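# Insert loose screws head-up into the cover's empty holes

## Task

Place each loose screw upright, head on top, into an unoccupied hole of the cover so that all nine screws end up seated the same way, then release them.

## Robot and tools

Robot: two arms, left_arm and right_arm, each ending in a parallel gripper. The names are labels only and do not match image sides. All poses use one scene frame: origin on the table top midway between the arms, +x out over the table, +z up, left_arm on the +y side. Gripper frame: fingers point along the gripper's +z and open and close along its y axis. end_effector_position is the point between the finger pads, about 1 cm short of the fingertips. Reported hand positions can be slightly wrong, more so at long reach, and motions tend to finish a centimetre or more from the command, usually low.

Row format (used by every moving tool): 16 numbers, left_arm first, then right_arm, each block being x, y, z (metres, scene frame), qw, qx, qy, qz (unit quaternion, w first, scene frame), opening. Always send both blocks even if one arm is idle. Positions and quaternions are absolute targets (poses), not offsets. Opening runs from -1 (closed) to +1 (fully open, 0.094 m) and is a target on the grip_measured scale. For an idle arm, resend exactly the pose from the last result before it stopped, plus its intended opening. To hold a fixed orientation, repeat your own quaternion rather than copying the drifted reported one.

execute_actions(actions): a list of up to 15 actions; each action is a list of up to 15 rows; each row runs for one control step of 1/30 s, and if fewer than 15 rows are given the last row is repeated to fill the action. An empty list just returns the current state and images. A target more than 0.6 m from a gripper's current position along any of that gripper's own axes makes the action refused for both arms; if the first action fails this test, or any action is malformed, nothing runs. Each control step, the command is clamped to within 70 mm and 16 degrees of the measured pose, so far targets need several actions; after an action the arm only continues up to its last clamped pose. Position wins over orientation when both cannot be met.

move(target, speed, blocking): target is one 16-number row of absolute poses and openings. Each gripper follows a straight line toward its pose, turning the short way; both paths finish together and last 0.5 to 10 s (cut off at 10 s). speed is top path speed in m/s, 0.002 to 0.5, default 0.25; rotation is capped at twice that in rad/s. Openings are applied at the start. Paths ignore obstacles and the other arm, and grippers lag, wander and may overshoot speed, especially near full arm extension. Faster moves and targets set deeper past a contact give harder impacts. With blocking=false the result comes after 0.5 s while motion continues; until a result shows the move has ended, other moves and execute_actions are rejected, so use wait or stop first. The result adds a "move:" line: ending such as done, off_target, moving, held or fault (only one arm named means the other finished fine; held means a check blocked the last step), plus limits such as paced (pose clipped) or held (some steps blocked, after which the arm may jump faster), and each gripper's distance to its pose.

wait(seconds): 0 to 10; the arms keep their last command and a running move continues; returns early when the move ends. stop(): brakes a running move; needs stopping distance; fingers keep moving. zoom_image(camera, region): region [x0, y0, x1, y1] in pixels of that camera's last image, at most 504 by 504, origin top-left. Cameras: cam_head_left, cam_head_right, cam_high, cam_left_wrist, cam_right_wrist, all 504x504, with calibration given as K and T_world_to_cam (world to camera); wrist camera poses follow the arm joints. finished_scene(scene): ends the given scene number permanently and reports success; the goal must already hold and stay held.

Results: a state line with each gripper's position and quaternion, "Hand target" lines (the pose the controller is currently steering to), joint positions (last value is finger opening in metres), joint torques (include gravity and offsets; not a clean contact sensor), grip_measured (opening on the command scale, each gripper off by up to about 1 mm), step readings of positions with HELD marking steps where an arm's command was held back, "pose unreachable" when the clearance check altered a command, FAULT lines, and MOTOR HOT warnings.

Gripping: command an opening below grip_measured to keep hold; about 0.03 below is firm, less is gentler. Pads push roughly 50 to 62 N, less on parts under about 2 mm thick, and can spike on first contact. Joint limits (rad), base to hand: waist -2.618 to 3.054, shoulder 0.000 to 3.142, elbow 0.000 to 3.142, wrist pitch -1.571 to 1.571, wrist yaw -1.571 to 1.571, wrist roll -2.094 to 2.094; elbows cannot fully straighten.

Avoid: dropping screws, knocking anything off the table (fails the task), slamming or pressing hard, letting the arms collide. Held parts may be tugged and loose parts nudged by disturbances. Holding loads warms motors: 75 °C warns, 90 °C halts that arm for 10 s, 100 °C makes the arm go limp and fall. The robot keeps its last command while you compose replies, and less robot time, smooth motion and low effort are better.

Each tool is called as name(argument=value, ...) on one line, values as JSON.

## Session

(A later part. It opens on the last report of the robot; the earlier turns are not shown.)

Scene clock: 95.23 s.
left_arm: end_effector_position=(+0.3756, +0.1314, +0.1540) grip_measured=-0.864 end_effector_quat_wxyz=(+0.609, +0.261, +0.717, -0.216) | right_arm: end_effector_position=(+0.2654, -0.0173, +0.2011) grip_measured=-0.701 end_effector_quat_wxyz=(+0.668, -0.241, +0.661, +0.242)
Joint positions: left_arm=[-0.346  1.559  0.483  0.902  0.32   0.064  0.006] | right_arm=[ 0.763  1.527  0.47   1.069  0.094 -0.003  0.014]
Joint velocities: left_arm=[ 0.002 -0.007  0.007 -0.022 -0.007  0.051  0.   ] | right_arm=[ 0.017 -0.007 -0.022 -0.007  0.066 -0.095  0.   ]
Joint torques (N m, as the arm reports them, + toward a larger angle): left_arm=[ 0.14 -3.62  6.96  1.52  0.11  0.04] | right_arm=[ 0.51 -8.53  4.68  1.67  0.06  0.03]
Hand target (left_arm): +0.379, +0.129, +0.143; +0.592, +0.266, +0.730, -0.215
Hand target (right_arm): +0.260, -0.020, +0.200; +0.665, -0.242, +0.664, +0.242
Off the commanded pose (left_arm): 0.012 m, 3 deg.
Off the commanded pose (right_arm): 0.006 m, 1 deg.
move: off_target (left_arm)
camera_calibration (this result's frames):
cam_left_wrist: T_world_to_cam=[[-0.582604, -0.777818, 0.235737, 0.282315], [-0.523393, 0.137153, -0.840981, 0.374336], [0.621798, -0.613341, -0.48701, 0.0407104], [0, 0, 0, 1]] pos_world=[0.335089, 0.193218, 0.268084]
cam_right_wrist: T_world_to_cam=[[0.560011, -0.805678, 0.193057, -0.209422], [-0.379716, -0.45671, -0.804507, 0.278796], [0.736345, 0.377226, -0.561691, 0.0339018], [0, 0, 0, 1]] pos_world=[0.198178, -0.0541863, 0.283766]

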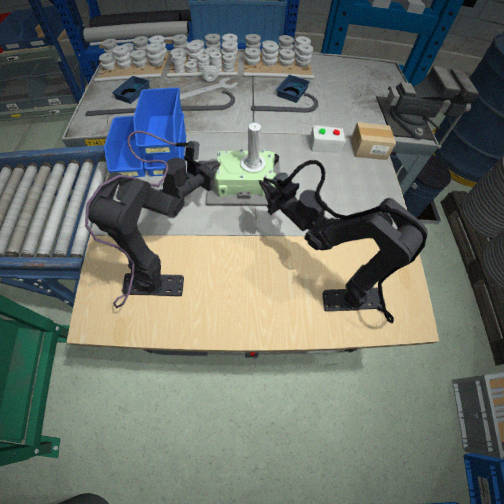

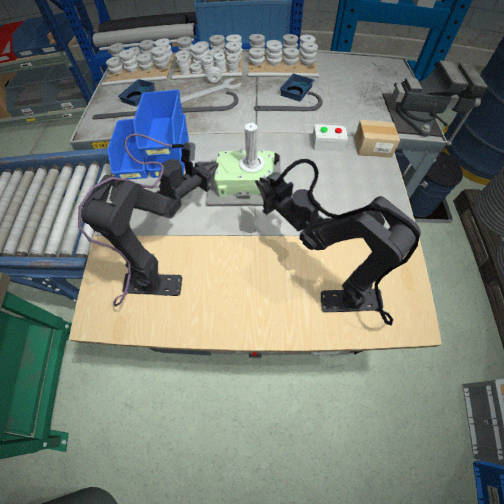

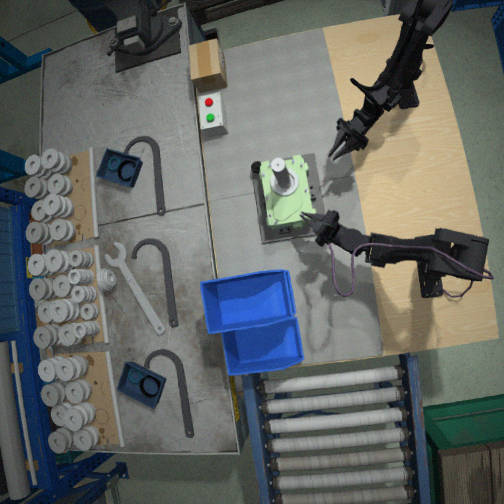

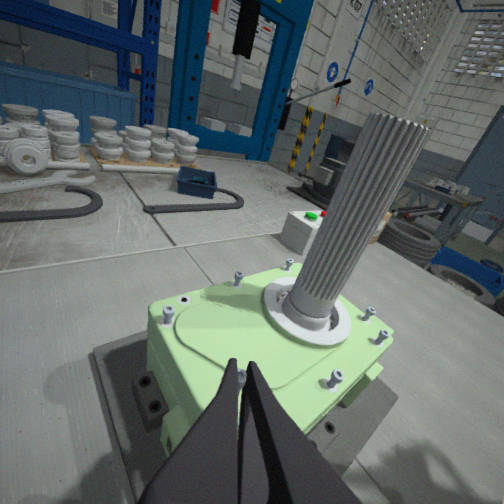

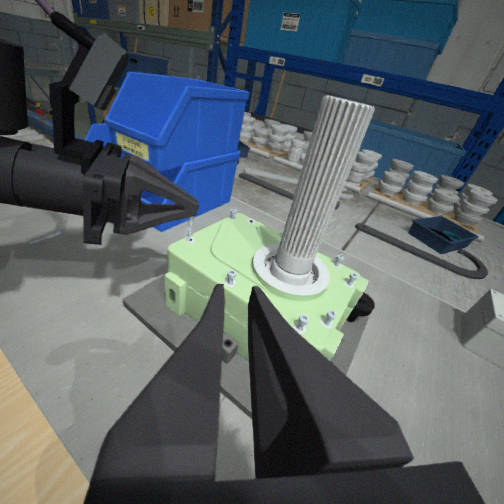

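move(target=[0.377,0.131,0.16,0.6226,0.2562,0.7038,-0.2266,-1,0.26,-0.02,0.2,0.6645,-0.2418,0.6645,0.2418,-0.7], speed=0.008)

zoom_image(camera="cam_right_wrist", region=[140,170,250,280])

zoom_image(camera="cam_head_left", region=[180,130,260,210])

Scene clock: 98.37 s.
left_arm: end_effector_position=(+0.3768, +0.1298, +0.1681) grip_measured=-0.864 end_effector_quat_wxyz=(+0.630, +0.258, +0.698, -0.222) | right_arm: end_effector_position=(+0.2654, -0.0173, +0.2011) grip_measured=-0.701 end_effector_quat_wxyz=(+0.668, -0.241, +0.661, +0.242)
Joint positions: left_arm=[-0.346  1.559  0.483  0.962  0.326  0.053  0.006] | right_arm=[ 0.763  1.527  0.47   1.069  0.094 -0.003  0.014]
Joint velocities: left_arm=[-0.007  0.007  0.027  0.051 -0.007  0.066 -0.   ] | right_arm=[-0.007 -0.022 -0.002 -0.051  0.007  0.007  0.001]
Joint torques (N m, as the arm reports them, + toward a larger angle): left_arm=[ 0.67 -4.07  4.54  2.14  0.17 -0.1 ] | right_arm=[ 0.5  -8.49  4.68  1.67  0.06  0.03]
Hand target (left_arm): +0.377, +0.131, +0.160; +0.622, +0.256, +0.704, -0.227
Hand target (right_arm): +0.260, -0.020, +0.200; +0.665, -0.242, +0.664, +0.242
Off the commanded pose (left_arm): 0.008 m, 1 deg.
Off the commanded pose (right_arm): 0.006 m, 1 deg.
move: done
camera_calibration (this result's frames):
cam_left_wrist: T_world_to_cam=[[-0.59721, -0.768015, 0.231284, 0.283473], [-0.48204, 0.113198, -0.868806, 0.379215], [0.641075, -0.630348, -0.437817, 0.0325062], [0, 0, 0, 1]] pos_world=[0.331251, 0.195275, 0.278133]
cam_right_wrist: T_world_to_cam=[[0.560011, -0.805678, 0.193057, -0.209422], [-0.379716, -0.45671, -0.804507, 0.278796], [0.736345, 0.377226, -0.561691, 0.0339018], [0, 0, 0, 1]] pos_world=[0.198178, -0.0541863, 0.283766]

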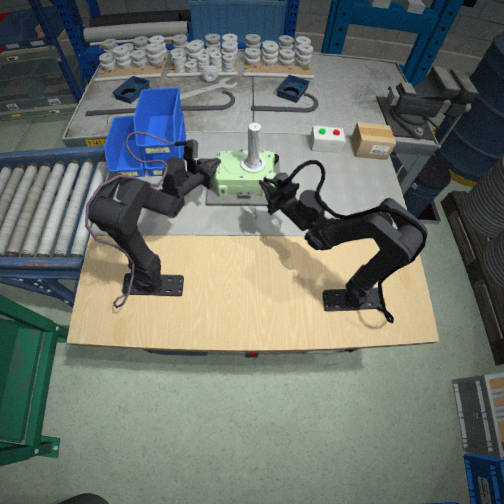

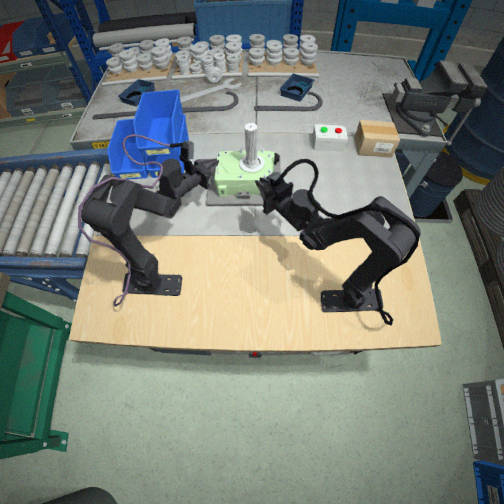

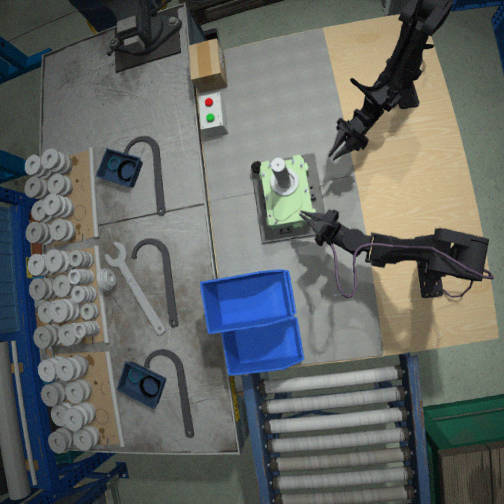

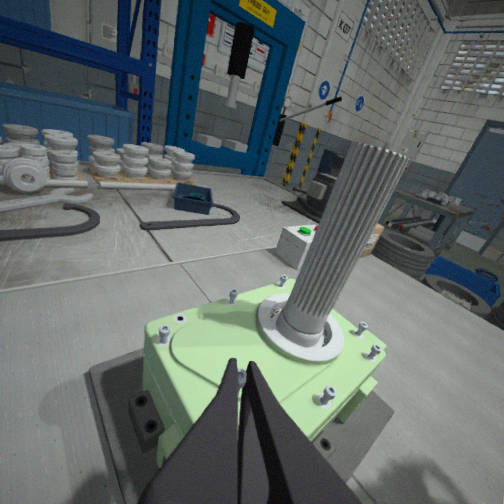

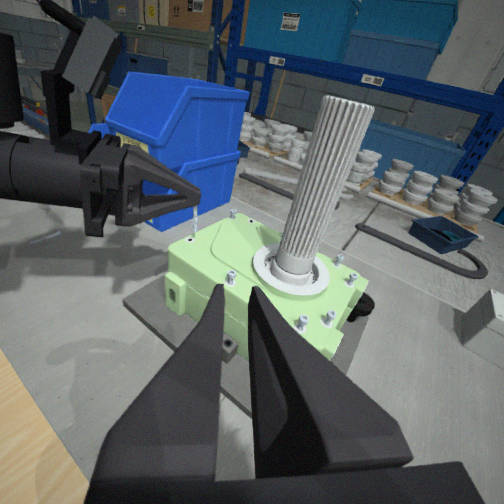

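Region (140, 170, 250, 280) of cam_right_wrist's 504x504 image, scaled by 4.582, with more detail than that image has.

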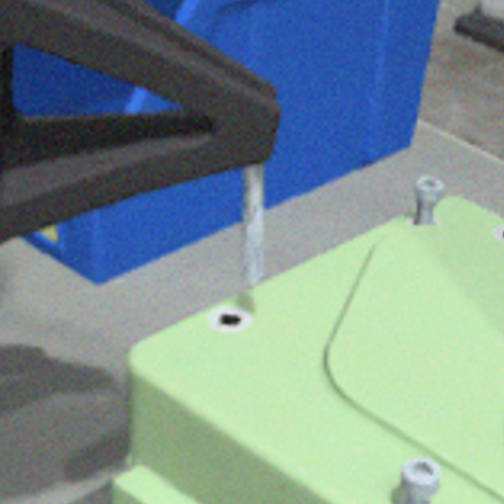

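Region (180, 130, 260, 210) of cam_head_left's 504x504 image, scaled by 6.300, with more detail than that image has.

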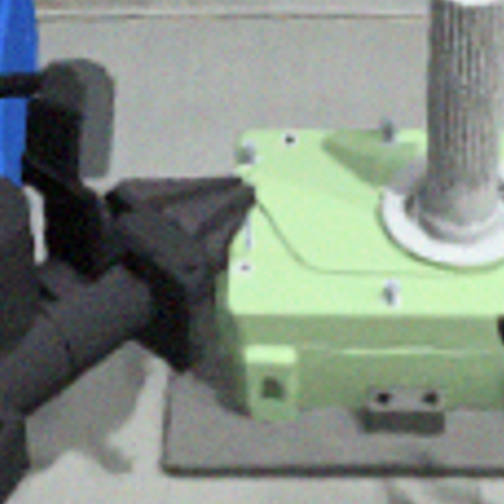

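move(target=[0.369,0.136,0.146,0.6226,0.2562,0.7038,-0.2266,-1,0.26,-0.02,0.2,0.6645,-0.2418,0.6645,0.2418,-0.7], speed=0.01)

zoom_image(camera="cam_right_wrist", region=[140,170,250,280])

Scene clock: 101.17 s.
left_arm: end_effector_position=(+0.3705, +0.1309, +0.1552) grip_measured=-0.864 end_effector_quat_wxyz=(+0.630, +0.260, +0.696, -0.224) | right_arm: end_effector_position=(+0.2654, -0.0173, +0.2010) grip_measured=-0.701 end_effector_quat_wxyz=(+0.668, -0.241, +0.661, +0.242)
Joint positions: left_arm=[-0.346  1.598  0.438  1.048  0.333  0.053  0.006] | right_arm=[ 0.763  1.527  0.47   1.068  0.094 -0.003  0.014]
Joint velocities: left_arm=[ 0.002 -0.007 -0.017  0.022  0.022 -0.066 -0.001] | right_arm=[ 0.002 -0.002  0.012 -0.022  0.022 -0.037 -0.   ]
Joint torques (N m, as the arm reports them, + toward a larger angle): left_arm=[ 1.32 -4.58  3.39  2.13  0.17 -0.09] | right_arm=[ 0.52 -8.51  4.67  1.69  0.06  0.02]
Hand target (left_arm): +0.369, +0.136, +0.146; +0.623, +0.256, +0.704, -0.226
Hand target (right_arm): +0.260, -0.020, +0.200; +0.665, -0.242, +0.664, +0.242
Off the commanded pose (left_arm): 0.011 m, 1 deg.
Off the commanded pose (right_arm): 0.006 m, 1 deg.
move: off_target (left_arm)
camera_calibration (this result's frames):
cam_left_wrist: T_world_to_cam=[[-0.603234, -0.763295, 0.231278, 0.285131], [-0.479302, 0.115166, -0.870061, 0.36372], [0.637478, -0.635702, -0.435321, 0.0332941], [0, 0, 0, 1]] pos_world=[0.325109, 0.196916, 0.265008]
cam_right_wrist: T_world_to_cam=[[0.560063, -0.805625, 0.193126, -0.20943], [-0.379931, -0.456928, -0.804282, 0.278728], [0.736194, 0.377074, -0.561991, 0.0339456], [0, 0, 0, 1]] pos_world=[0.198201, -0.0541632, 0.283699]

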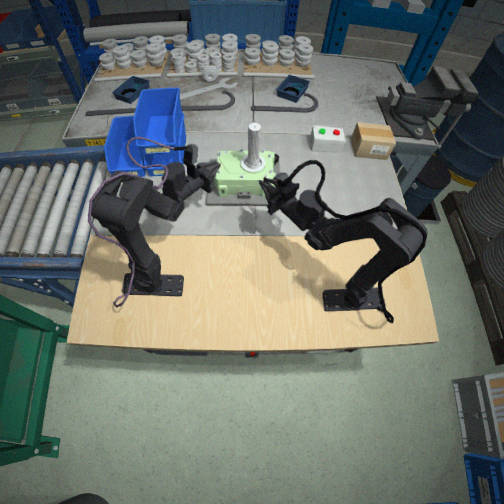

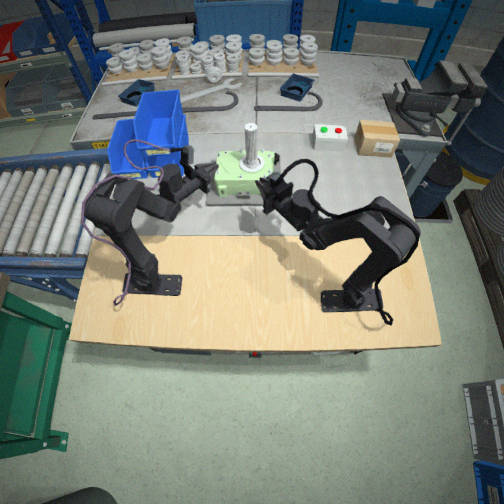

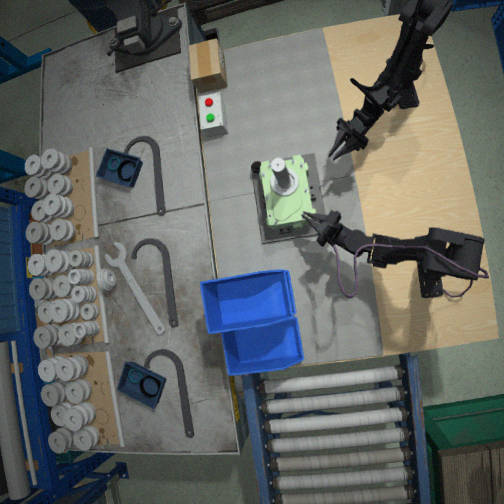

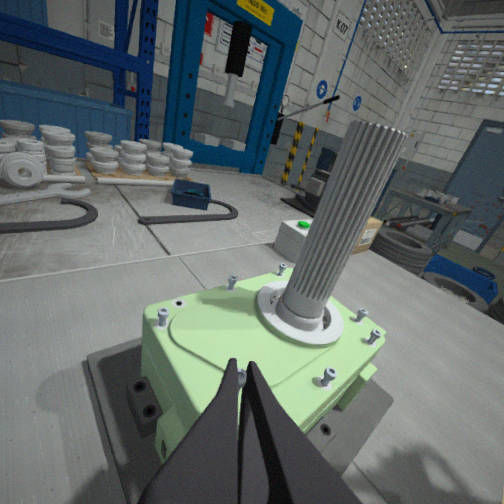

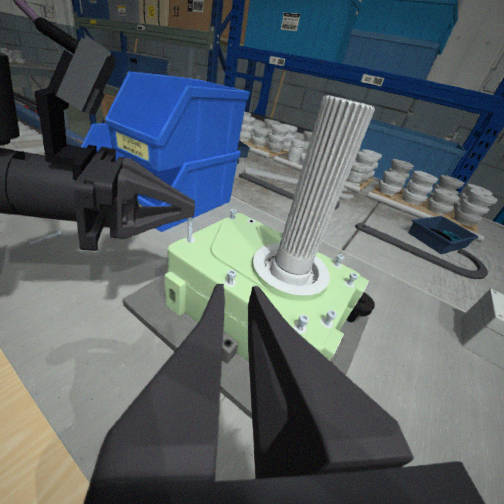

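Region (140, 170, 250, 280) of cam_right_wrist's 504x504 image, scaled by 4.582, with more detail than that image has.

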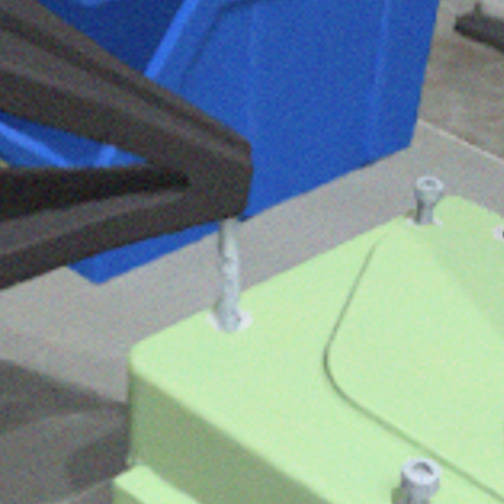

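In front of the hole; move away (+x+y ~3 mm).

move(target=[0.374,0.139,0.146,0.6226,0.2562,0.7038,-0.2266,-1,0.26,-0.02,0.2,0.6645,-0.2418,0.6645,0.2418,-0.7], speed=0.005)

zoom_image(camera="cam_right_wrist", region=[140,170,250,280])

Scene clock: 104.07 s.
left_arm: end_effector_position=(+0.3726, +0.1351, +0.1548) grip_measured=-0.864 end_effector_quat_wxyz=(+0.632, +0.260, +0.695, -0.226) | right_arm: end_effector_position=(+0.2654, -0.0173, +0.2011) grip_measured=-0.701 end_effector_quat_wxyz=(+0.668, -0.241, +0.661, +0.242)
Joint positions: left_arm=[-0.326  1.608  0.438  1.063  0.356  0.053  0.006] | right_arm=[ 0.763  1.527  0.47   1.069  0.094 -0.003  0.014]
Joint velocities: left_arm=[-0.012 -0.017 -0.002  0.007 -0.022  0.022 -0.001] | right_arm=[ 0.002  0.002 -0.007 -0.022 -0.037  0.037 -0.001]
Joint torques (N m, as the arm reports them, + toward a larger angle): left_arm=[ 1.15 -4.42  4.36  1.95  0.11 -0.06] | right_arm=[ 0.51 -8.51  4.67  1.67  0.06  0.03]
Hand target (left_arm): +0.374, +0.139, +0.146; +0.623, +0.256, +0.704, -0.227
Hand target (right_arm): +0.260, -0.020, +0.200; +0.665, -0.242, +0.664, +0.242
Off the commanded pose (left_arm): 0.010 m, 2 deg.
Off the commanded pose (right_arm): 0.006 m, 1 deg.
move: done
camera_calibration (this result's frames):
cam_left_wrist: T_world_to_cam=[[-0.605672, -0.76109, 0.232172, 0.290169], [-0.476063, 0.112798, -0.872147, 0.363405], [0.637594, -0.638763, -0.430645, 0.0340466], [0, 0, 0, 1]] pos_world=[0.327043, 0.201601, 0.264236]
cam_right_wrist: T_world_to_cam=[[0.560011, -0.805678, 0.193057, -0.209422], [-0.379716, -0.45671, -0.804507, 0.278796], [0.736345, 0.377226, -0.561691, 0.0339018], [0, 0, 0, 1]] pos_world=[0.198178, -0.0541863, 0.283766]

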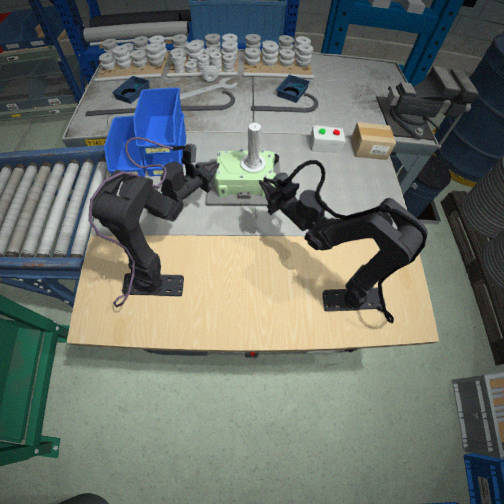

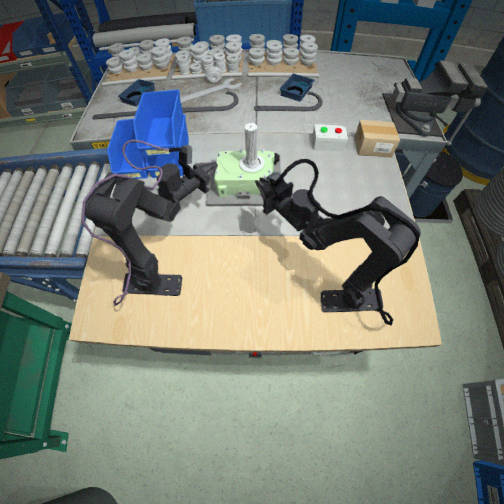

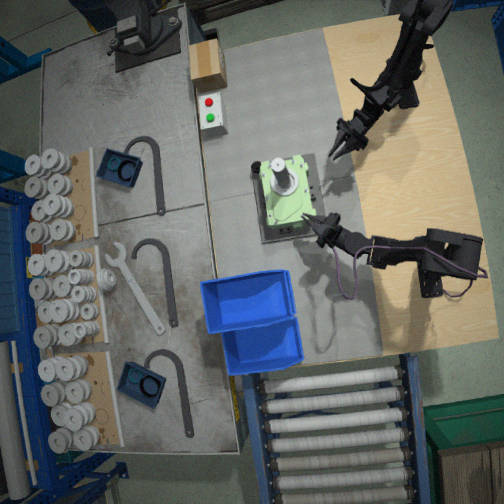

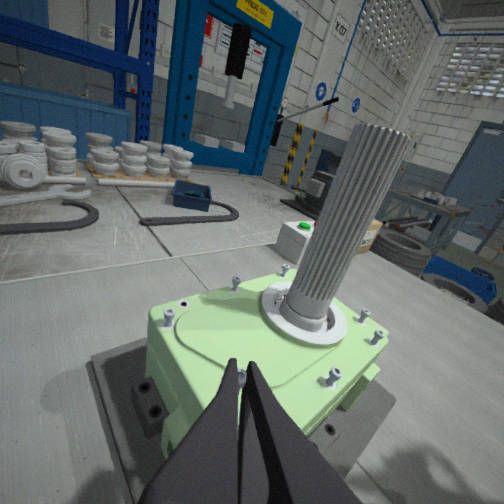

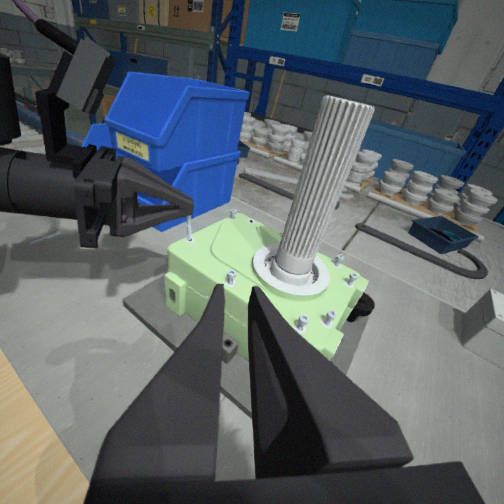

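Region (140, 170, 250, 280) of cam_right_wrist's 504x504 image, scaled by 4.582, with more detail than that image has.

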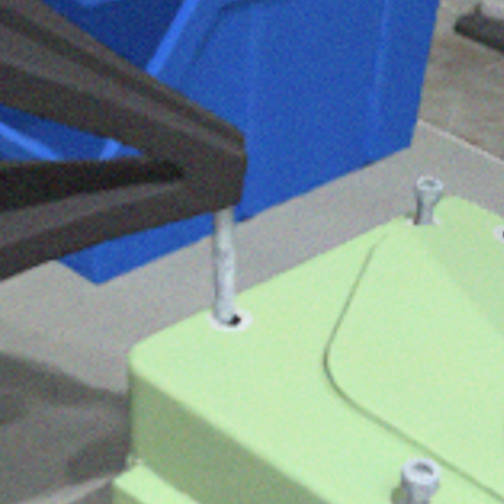

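move(target=[0.379,0.134,0.148,0.6226,0.2562,0.7038,-0.2266,-1,0.26,-0.02,0.2,0.6645,-0.2418,0.6645,0.2418,-0.7], speed=0.004)

zoom_image(camera="cam_right_wrist", region=[140,170,250,280])

Scene clock: 107.77 s.
left_arm: end_effector_position=(+0.3732, +0.1349, +0.1544) grip_measured=-0.864 end_effector_quat_wxyz=(+0.633, +0.260, +0.693, -0.226) | right_arm: end_effector_position=(+0.2654, -0.0173, +0.2010) grip_measured=-0.701 end_effector_quat_wxyz=(+0.668, -0.241, +0.661, +0.242)
Joint positions: left_arm=[-0.326  1.616  0.438  1.074  0.356  0.053  0.006] | right_arm=[ 0.763  1.527  0.47   1.068  0.094 -0.003  0.014]
Joint velocities: left_arm=[ 0.002 -0.007 -0.012 -0.037  0.051  0.007 -0.001] | right_arm=[-0.012  0.002 -0.012 -0.022  0.022  0.037  0.001]
Joint torques (N m, as the arm reports them, + toward a larger angle): left_arm=[ 0.12 -4.08  6.34  1.71 -0.04 -0.08] | right_arm=[ 0.52 -8.52  4.69  1.67  0.06  0.03]
Hand target (left_arm): +0.379, +0.134, +0.148; +0.623, +0.256, +0.704, -0.227
Hand target (right_arm): +0.260, -0.020, +0.200; +0.665, -0.242, +0.664, +0.242
Off the commanded pose (left_arm): 0.009 m, 2 deg.
Off the commanded pose (right_arm): 0.006 m, 1 deg.
move: done
camera_calibration (this result's frames):
cam_left_wrist: T_world_to_cam=[[-0.606503, -0.760792, 0.230976, 0.290897], [-0.472928, 0.111674, -0.873996, 0.362619], [0.639135, -0.639316, -0.42753, 0.0324213], [0, 0, 0, 1]] pos_world=[0.327201, 0.201545, 0.263598]
cam_right_wrist: T_world_to_cam=[[0.560063, -0.805625, 0.193126, -0.20943], [-0.379931, -0.456928, -0.804282, 0.278728], [0.736194, 0.377074, -0.561991, 0.0339456], [0, 0, 0, 1]] pos_world=[0.198201, -0.0541632, 0.283699]

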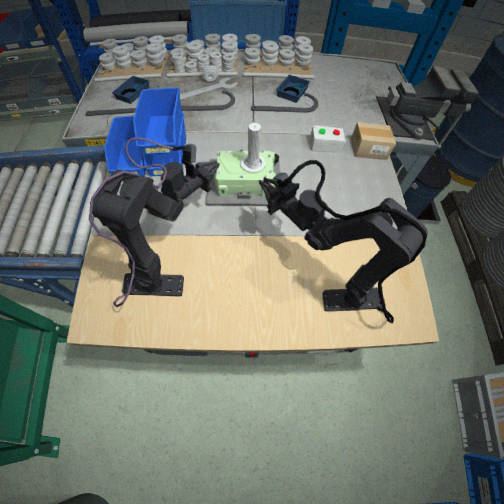

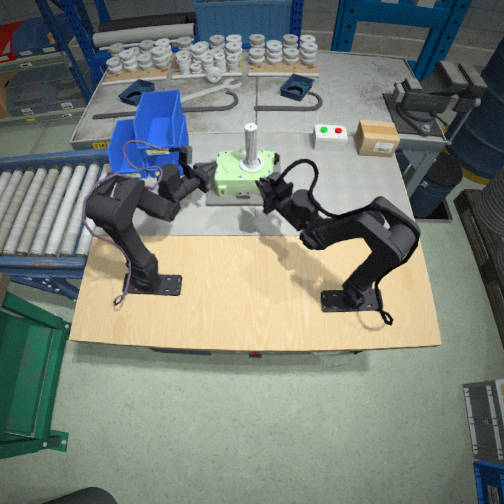

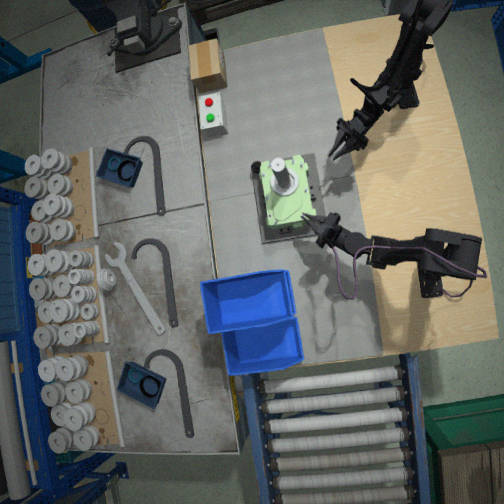

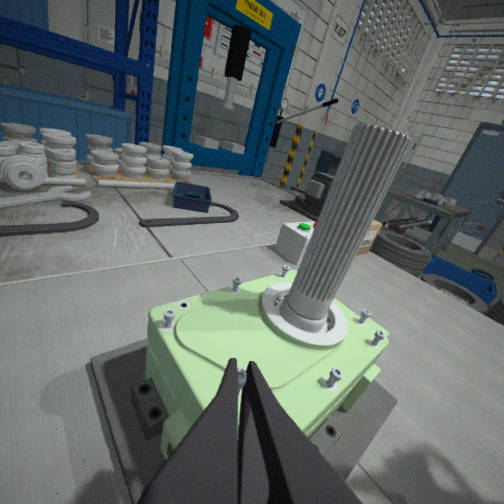

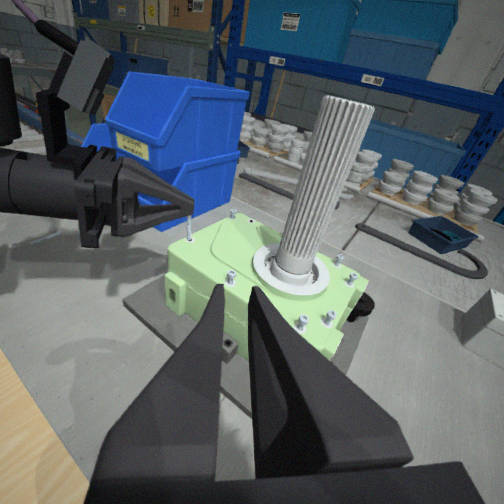

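Region (140, 170, 250, 280) of cam_right_wrist's 504x504 image, scaled by 4.582, with more detail than that image has.

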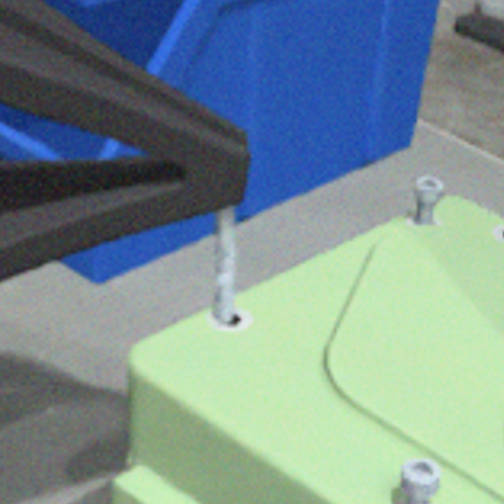

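move(target=[0.383,0.132,0.152,0.6226,0.2562,0.7038,-0.2266,-1,0.26,-0.02,0.2,0.6645,-0.2418,0.6645,0.2418,-0.7], speed=0.004)

zoom_image(camera="cam_right_wrist", region=[140,170,250,280])

Scene clock: 111.93 s.
left_arm: end_effector_position=(+0.3765, +0.1337, +0.1547) grip_measured=-0.864 end_effector_quat_wxyz=(+0.629, +0.260, +0.697, -0.226) | right_arm: end_effector_position=(+0.2654, -0.0173, +0.2011) grip_measured=-0.701 end_effector_quat_wxyz=(+0.668, -0.241, +0.661, +0.242)
Joint positions: left_arm=[-0.326  1.616  0.457  1.044  0.356  0.052  0.006] | right_arm=[ 0.763  1.527  0.47   1.069  0.094 -0.003  0.014]
Joint velocities: left_arm=[-0.017 -0.002 -0.017 -0.022 -0.066 -0.037 -0.   ] | right_arm=[ 0.002 -0.007  0.002 -0.007 -0.022 -0.022 -0.001]
Joint torques (N m, as the arm reports them, + toward a larger angle): left_arm=[-0.07 -4.33  6.7   1.77 -0.05 -0.06] | right_arm=[ 0.48 -8.51  4.67  1.66  0.06  0.02]
Hand target (left_arm): +0.383, +0.132, +0.152; +0.623, +0.256, +0.704, -0.227
Hand target (right_arm): +0.260, -0.020, +0.200; +0.665, -0.242, +0.664, +0.242
Off the commanded pose (left_arm): 0.007 m, 1 deg.
Off the commanded pose (right_arm): 0.006 m, 1 deg.
move: done
camera_calibration (this result's frames):
cam_left_wrist: T_world_to_cam=[[-0.603814, -0.761531, 0.23554, 0.290333], [-0.482653, 0.114115, -0.868346, 0.367038], [0.634393, -0.638003, -0.43646, 0.0326151], [0, 0, 0, 1]] pos_world=[0.331769, 0.200022, 0.264566]
cam_right_wrist: T_world_to_cam=[[0.560011, -0.805678, 0.193057, -0.209422], [-0.379716, -0.45671, -0.804507, 0.278796], [0.736345, 0.377226, -0.561691, 0.0339018], [0, 0, 0, 1]] pos_world=[0.198178, -0.0541863, 0.283766]

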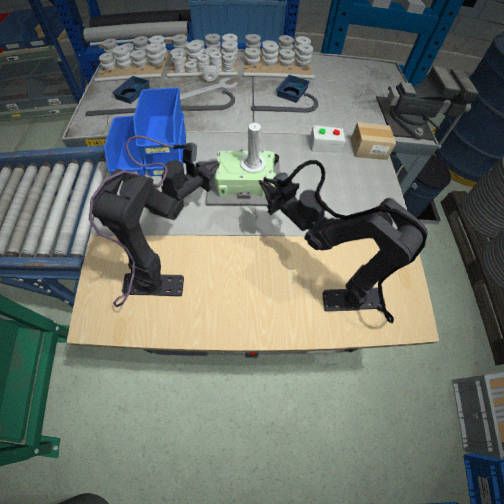

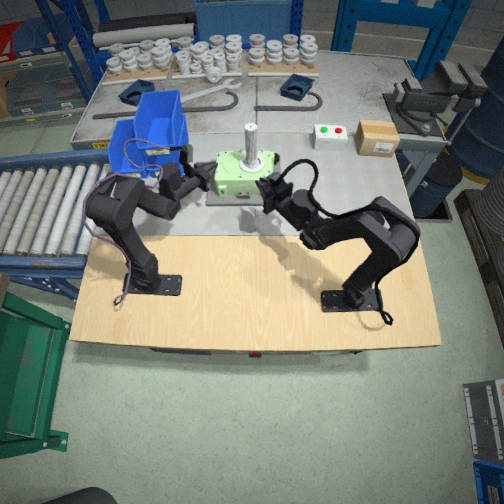

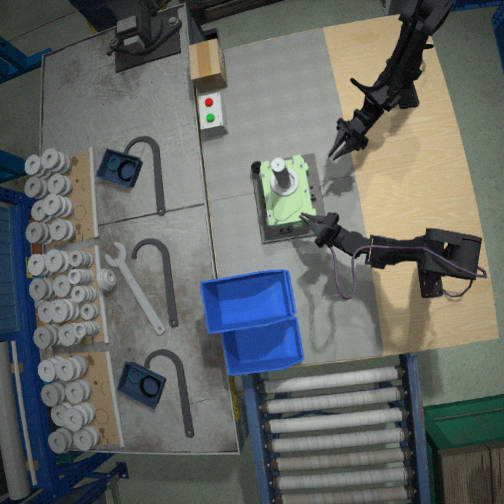

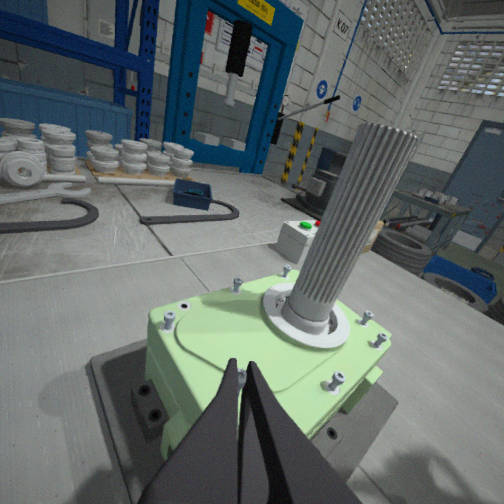

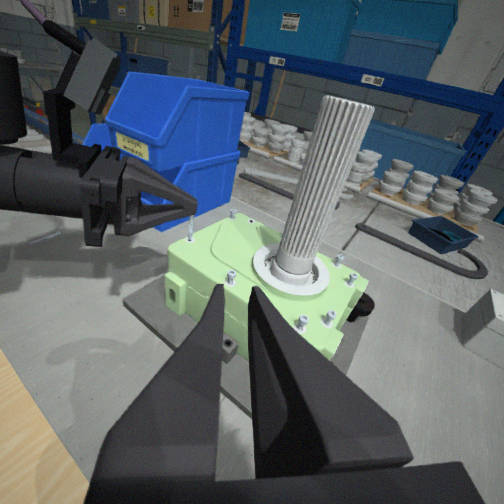

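Region (140, 170, 250, 280) of cam_right_wrist's 504x504 image, scaled by 4.582, with more detail than that image has.

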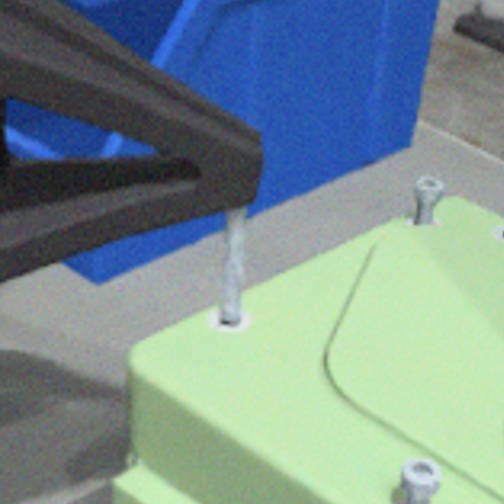

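Nearly; slightly behind. Push down with −y bias.

move(target=[0.375,0.126,0.14,0.6226,0.2562,0.7038,-0.2266,-1,0.26,-0.02,0.2,0.6645,-0.2418,0.6645,0.2418,-0.7], speed=0.004)

zoom_image(camera="cam_right_wrist", region=[140,170,250,280])

Scene clock: 116.43 s.
left_arm: end_effector_position=(+0.3788, +0.1296, +0.1546) grip_measured=-0.864 end_effector_quat_wxyz=(+0.640, +0.257, +0.690, -0.222) | right_arm: end_effector_position=(+0.2654, -0.0173, +0.2011) grip_measured=-0.701 end_effector_quat_wxyz=(+0.668, -0.241, +0.661, +0.242)
Joint positions: left_arm=[-0.345  1.653  0.457  1.108  0.326  0.052  0.006] | right_arm=[ 0.763  1.527  0.47   1.069  0.094 -0.003  0.014]
Joint velocities: left_arm=[ 0.012 -0.017 -0.002  0.022 -0.007  0.037  0.   ] | right_arm=[-0.007  0.007  0.002 -0.051 -0.007  0.022 -0.001]
Joint torques (N m, as the arm reports them, + toward a larger angle): left_arm=[-1.16 -4.5   3.74  1.87 -0.08 -0.11] | right_arm=[ 0.49 -8.51  4.65  1.66  0.06  0.02]
Hand target (left_arm): +0.375, +0.126, +0.140; +0.623, +0.256, +0.704, -0.226
Hand target (right_arm): +0.260, -0.020, +0.200; +0.665, -0.242, +0.664, +0.242
Off the commanded pose (left_arm): 0.016 m, 3 deg.
Off the commanded pose (right_arm): 0.006 m, 1 deg.
move: off_target (left_arm)
camera_calibration (this result's frames):
cam_left_wrist: T_world_to_cam=[[-0.601484, -0.766634, 0.224699, 0.290102], [-0.461003, 0.103369, -0.881357, 0.363767], [0.652452, -0.633709, -0.415596, 0.0179179], [0, 0, 0, 1]] pos_world=[0.330499, 0.196154, 0.262869]
cam_right_wrist: T_world_to_cam=[[0.560011, -0.805678, 0.193057, -0.209422], [-0.379716, -0.45671, -0.804507, 0.278796], [0.736345, 0.377226, -0.561691, 0.0339018], [0, 0, 0, 1]] pos_world=[0.198178, -0.0541863, 0.283766]

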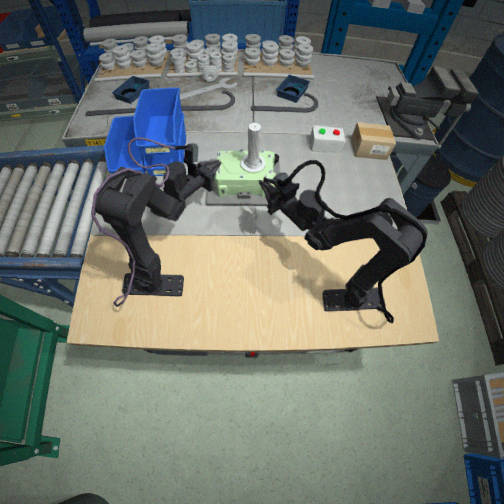

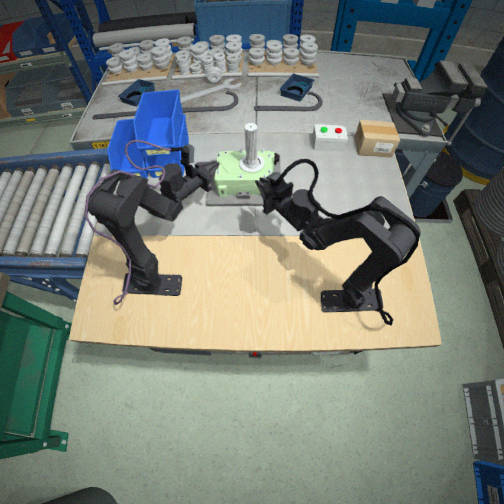

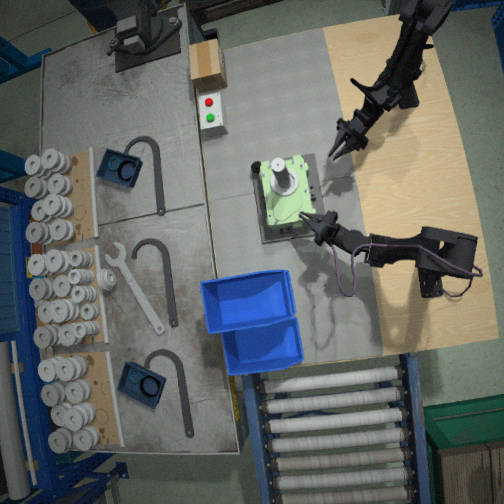

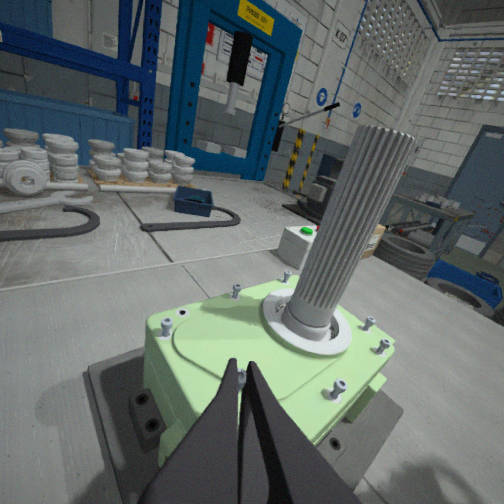

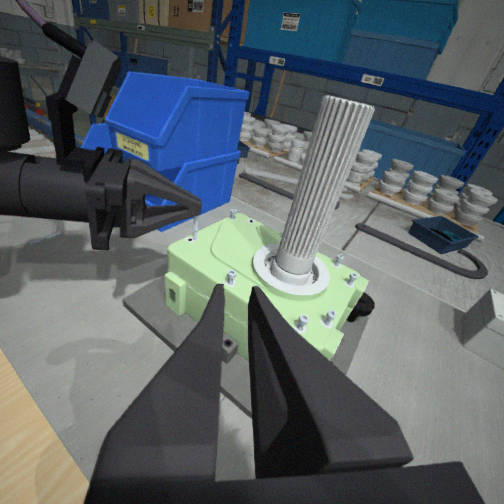

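Region (140, 170, 250, 280) of cam_right_wrist's 504x504 image, scaled by 4.582, with more detail than that image has.

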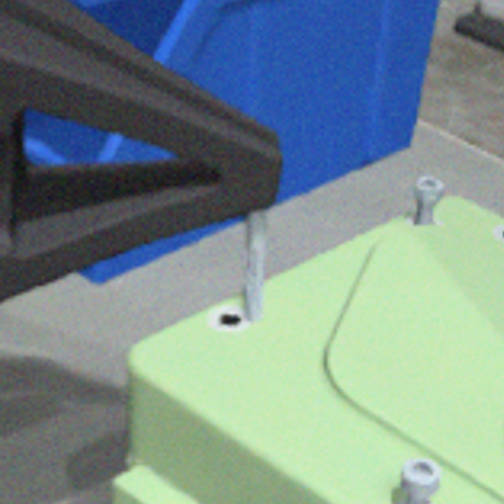

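Retract radially ~6 mm.

move(target=[0.369,0.130,0.142,0.6226,0.2562,0.7038,-0.2266,-1,0.26,-0.02,0.2,0.6645,-0.2418,0.6645,0.2418,-0.7], speed=0.004)

zoom_image(camera="cam_right_wrist", region=[140,170,250,280])

Scene clock: 122.47 s.
left_arm: end_effector_position=(+0.3772, +0.1303, +0.1544) grip_measured=-0.864 end_effector_quat_wxyz=(+0.641, +0.257, +0.688, -0.222) | right_arm: end_effector_position=(+0.2654, -0.0173, +0.2010) grip_measured=-0.701 end_effector_quat_wxyz=(+0.668, -0.241, +0.661, +0.242)
Joint positions: left_arm=[-0.345  1.653  0.448  1.121  0.326  0.052  0.006] | right_arm=[ 0.763  1.527  0.47   1.068  0.094 -0.003  0.014]
Joint velocities: left_arm=[-0.007 -0.002  0.017  0.037  0.022  0.007 -0.001] | right_arm=[-0.007 -0.002 -0.002 -0.022 -0.022 -0.007  0.   ]
Joint torques (N m, as the arm reports them, + toward a larger angle): left_arm=[-0.69 -6.7   2.58  1.69 -0.01 -0.1 ] | right_arm=[ 0.5  -8.52  4.67  1.66  0.06  0.03]
Hand target (left_arm): +0.369, +0.130, +0.142; +0.623, +0.256, +0.704, -0.227
Hand target (right_arm): +0.260, -0.020, +0.200; +0.665, -0.242, +0.664, +0.242
Off the commanded pose (left_arm): 0.015 m, 3 deg.
Off the commanded pose (right_arm): 0.006 m, 1 deg.
move: off_target (left_arm)
camera_calibration (this result's frames):
cam_left_wrist: T_world_to_cam=[[-0.602363, -0.7663, 0.223482, 0.290138], [-0.457543, 0.102052, -0.883312, 0.361891], [0.654075, -0.634327, -0.412087, 0.0181754], [0, 0, 0, 1]] pos_world=[0.328461, 0.19693, 0.262312]
cam_right_wrist: T_world_to_cam=[[0.560063, -0.805625, 0.193126, -0.20943], [-0.379931, -0.456928, -0.804282, 0.278728], [0.736194, 0.377074, -0.561991, 0.0339456], [0, 0, 0, 1]] pos_world=[0.198201, -0.0541632, 0.283699]

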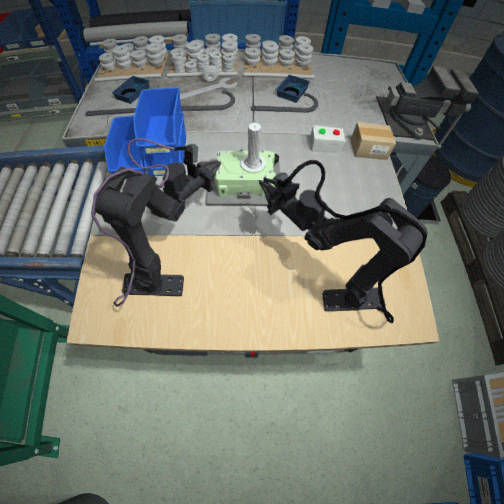

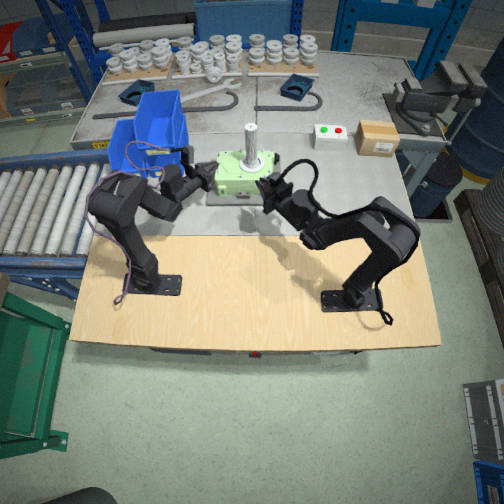

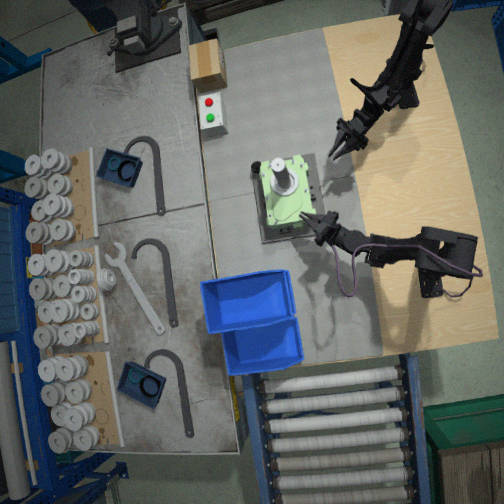

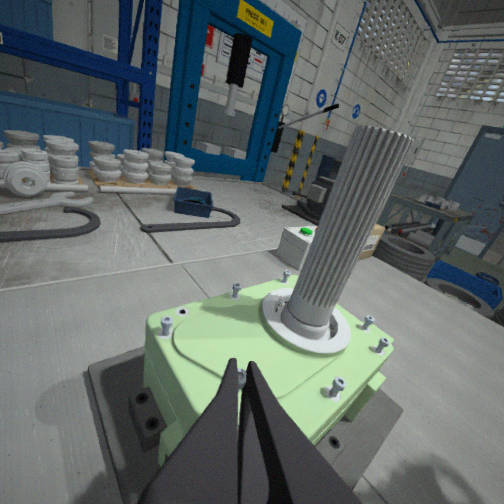

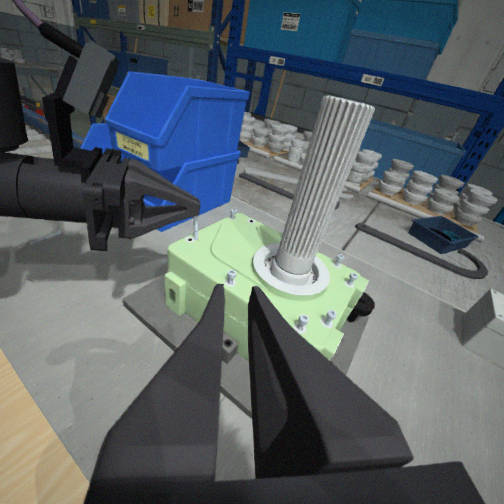

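Region (140, 170, 250, 280) of cam_right_wrist's 504x504 image, scaled by 4.582, with more detail than that image has.

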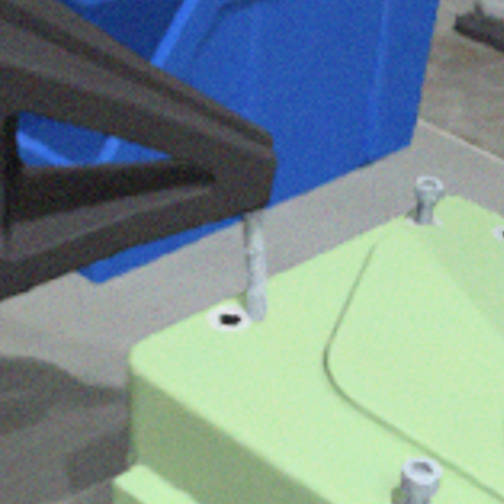

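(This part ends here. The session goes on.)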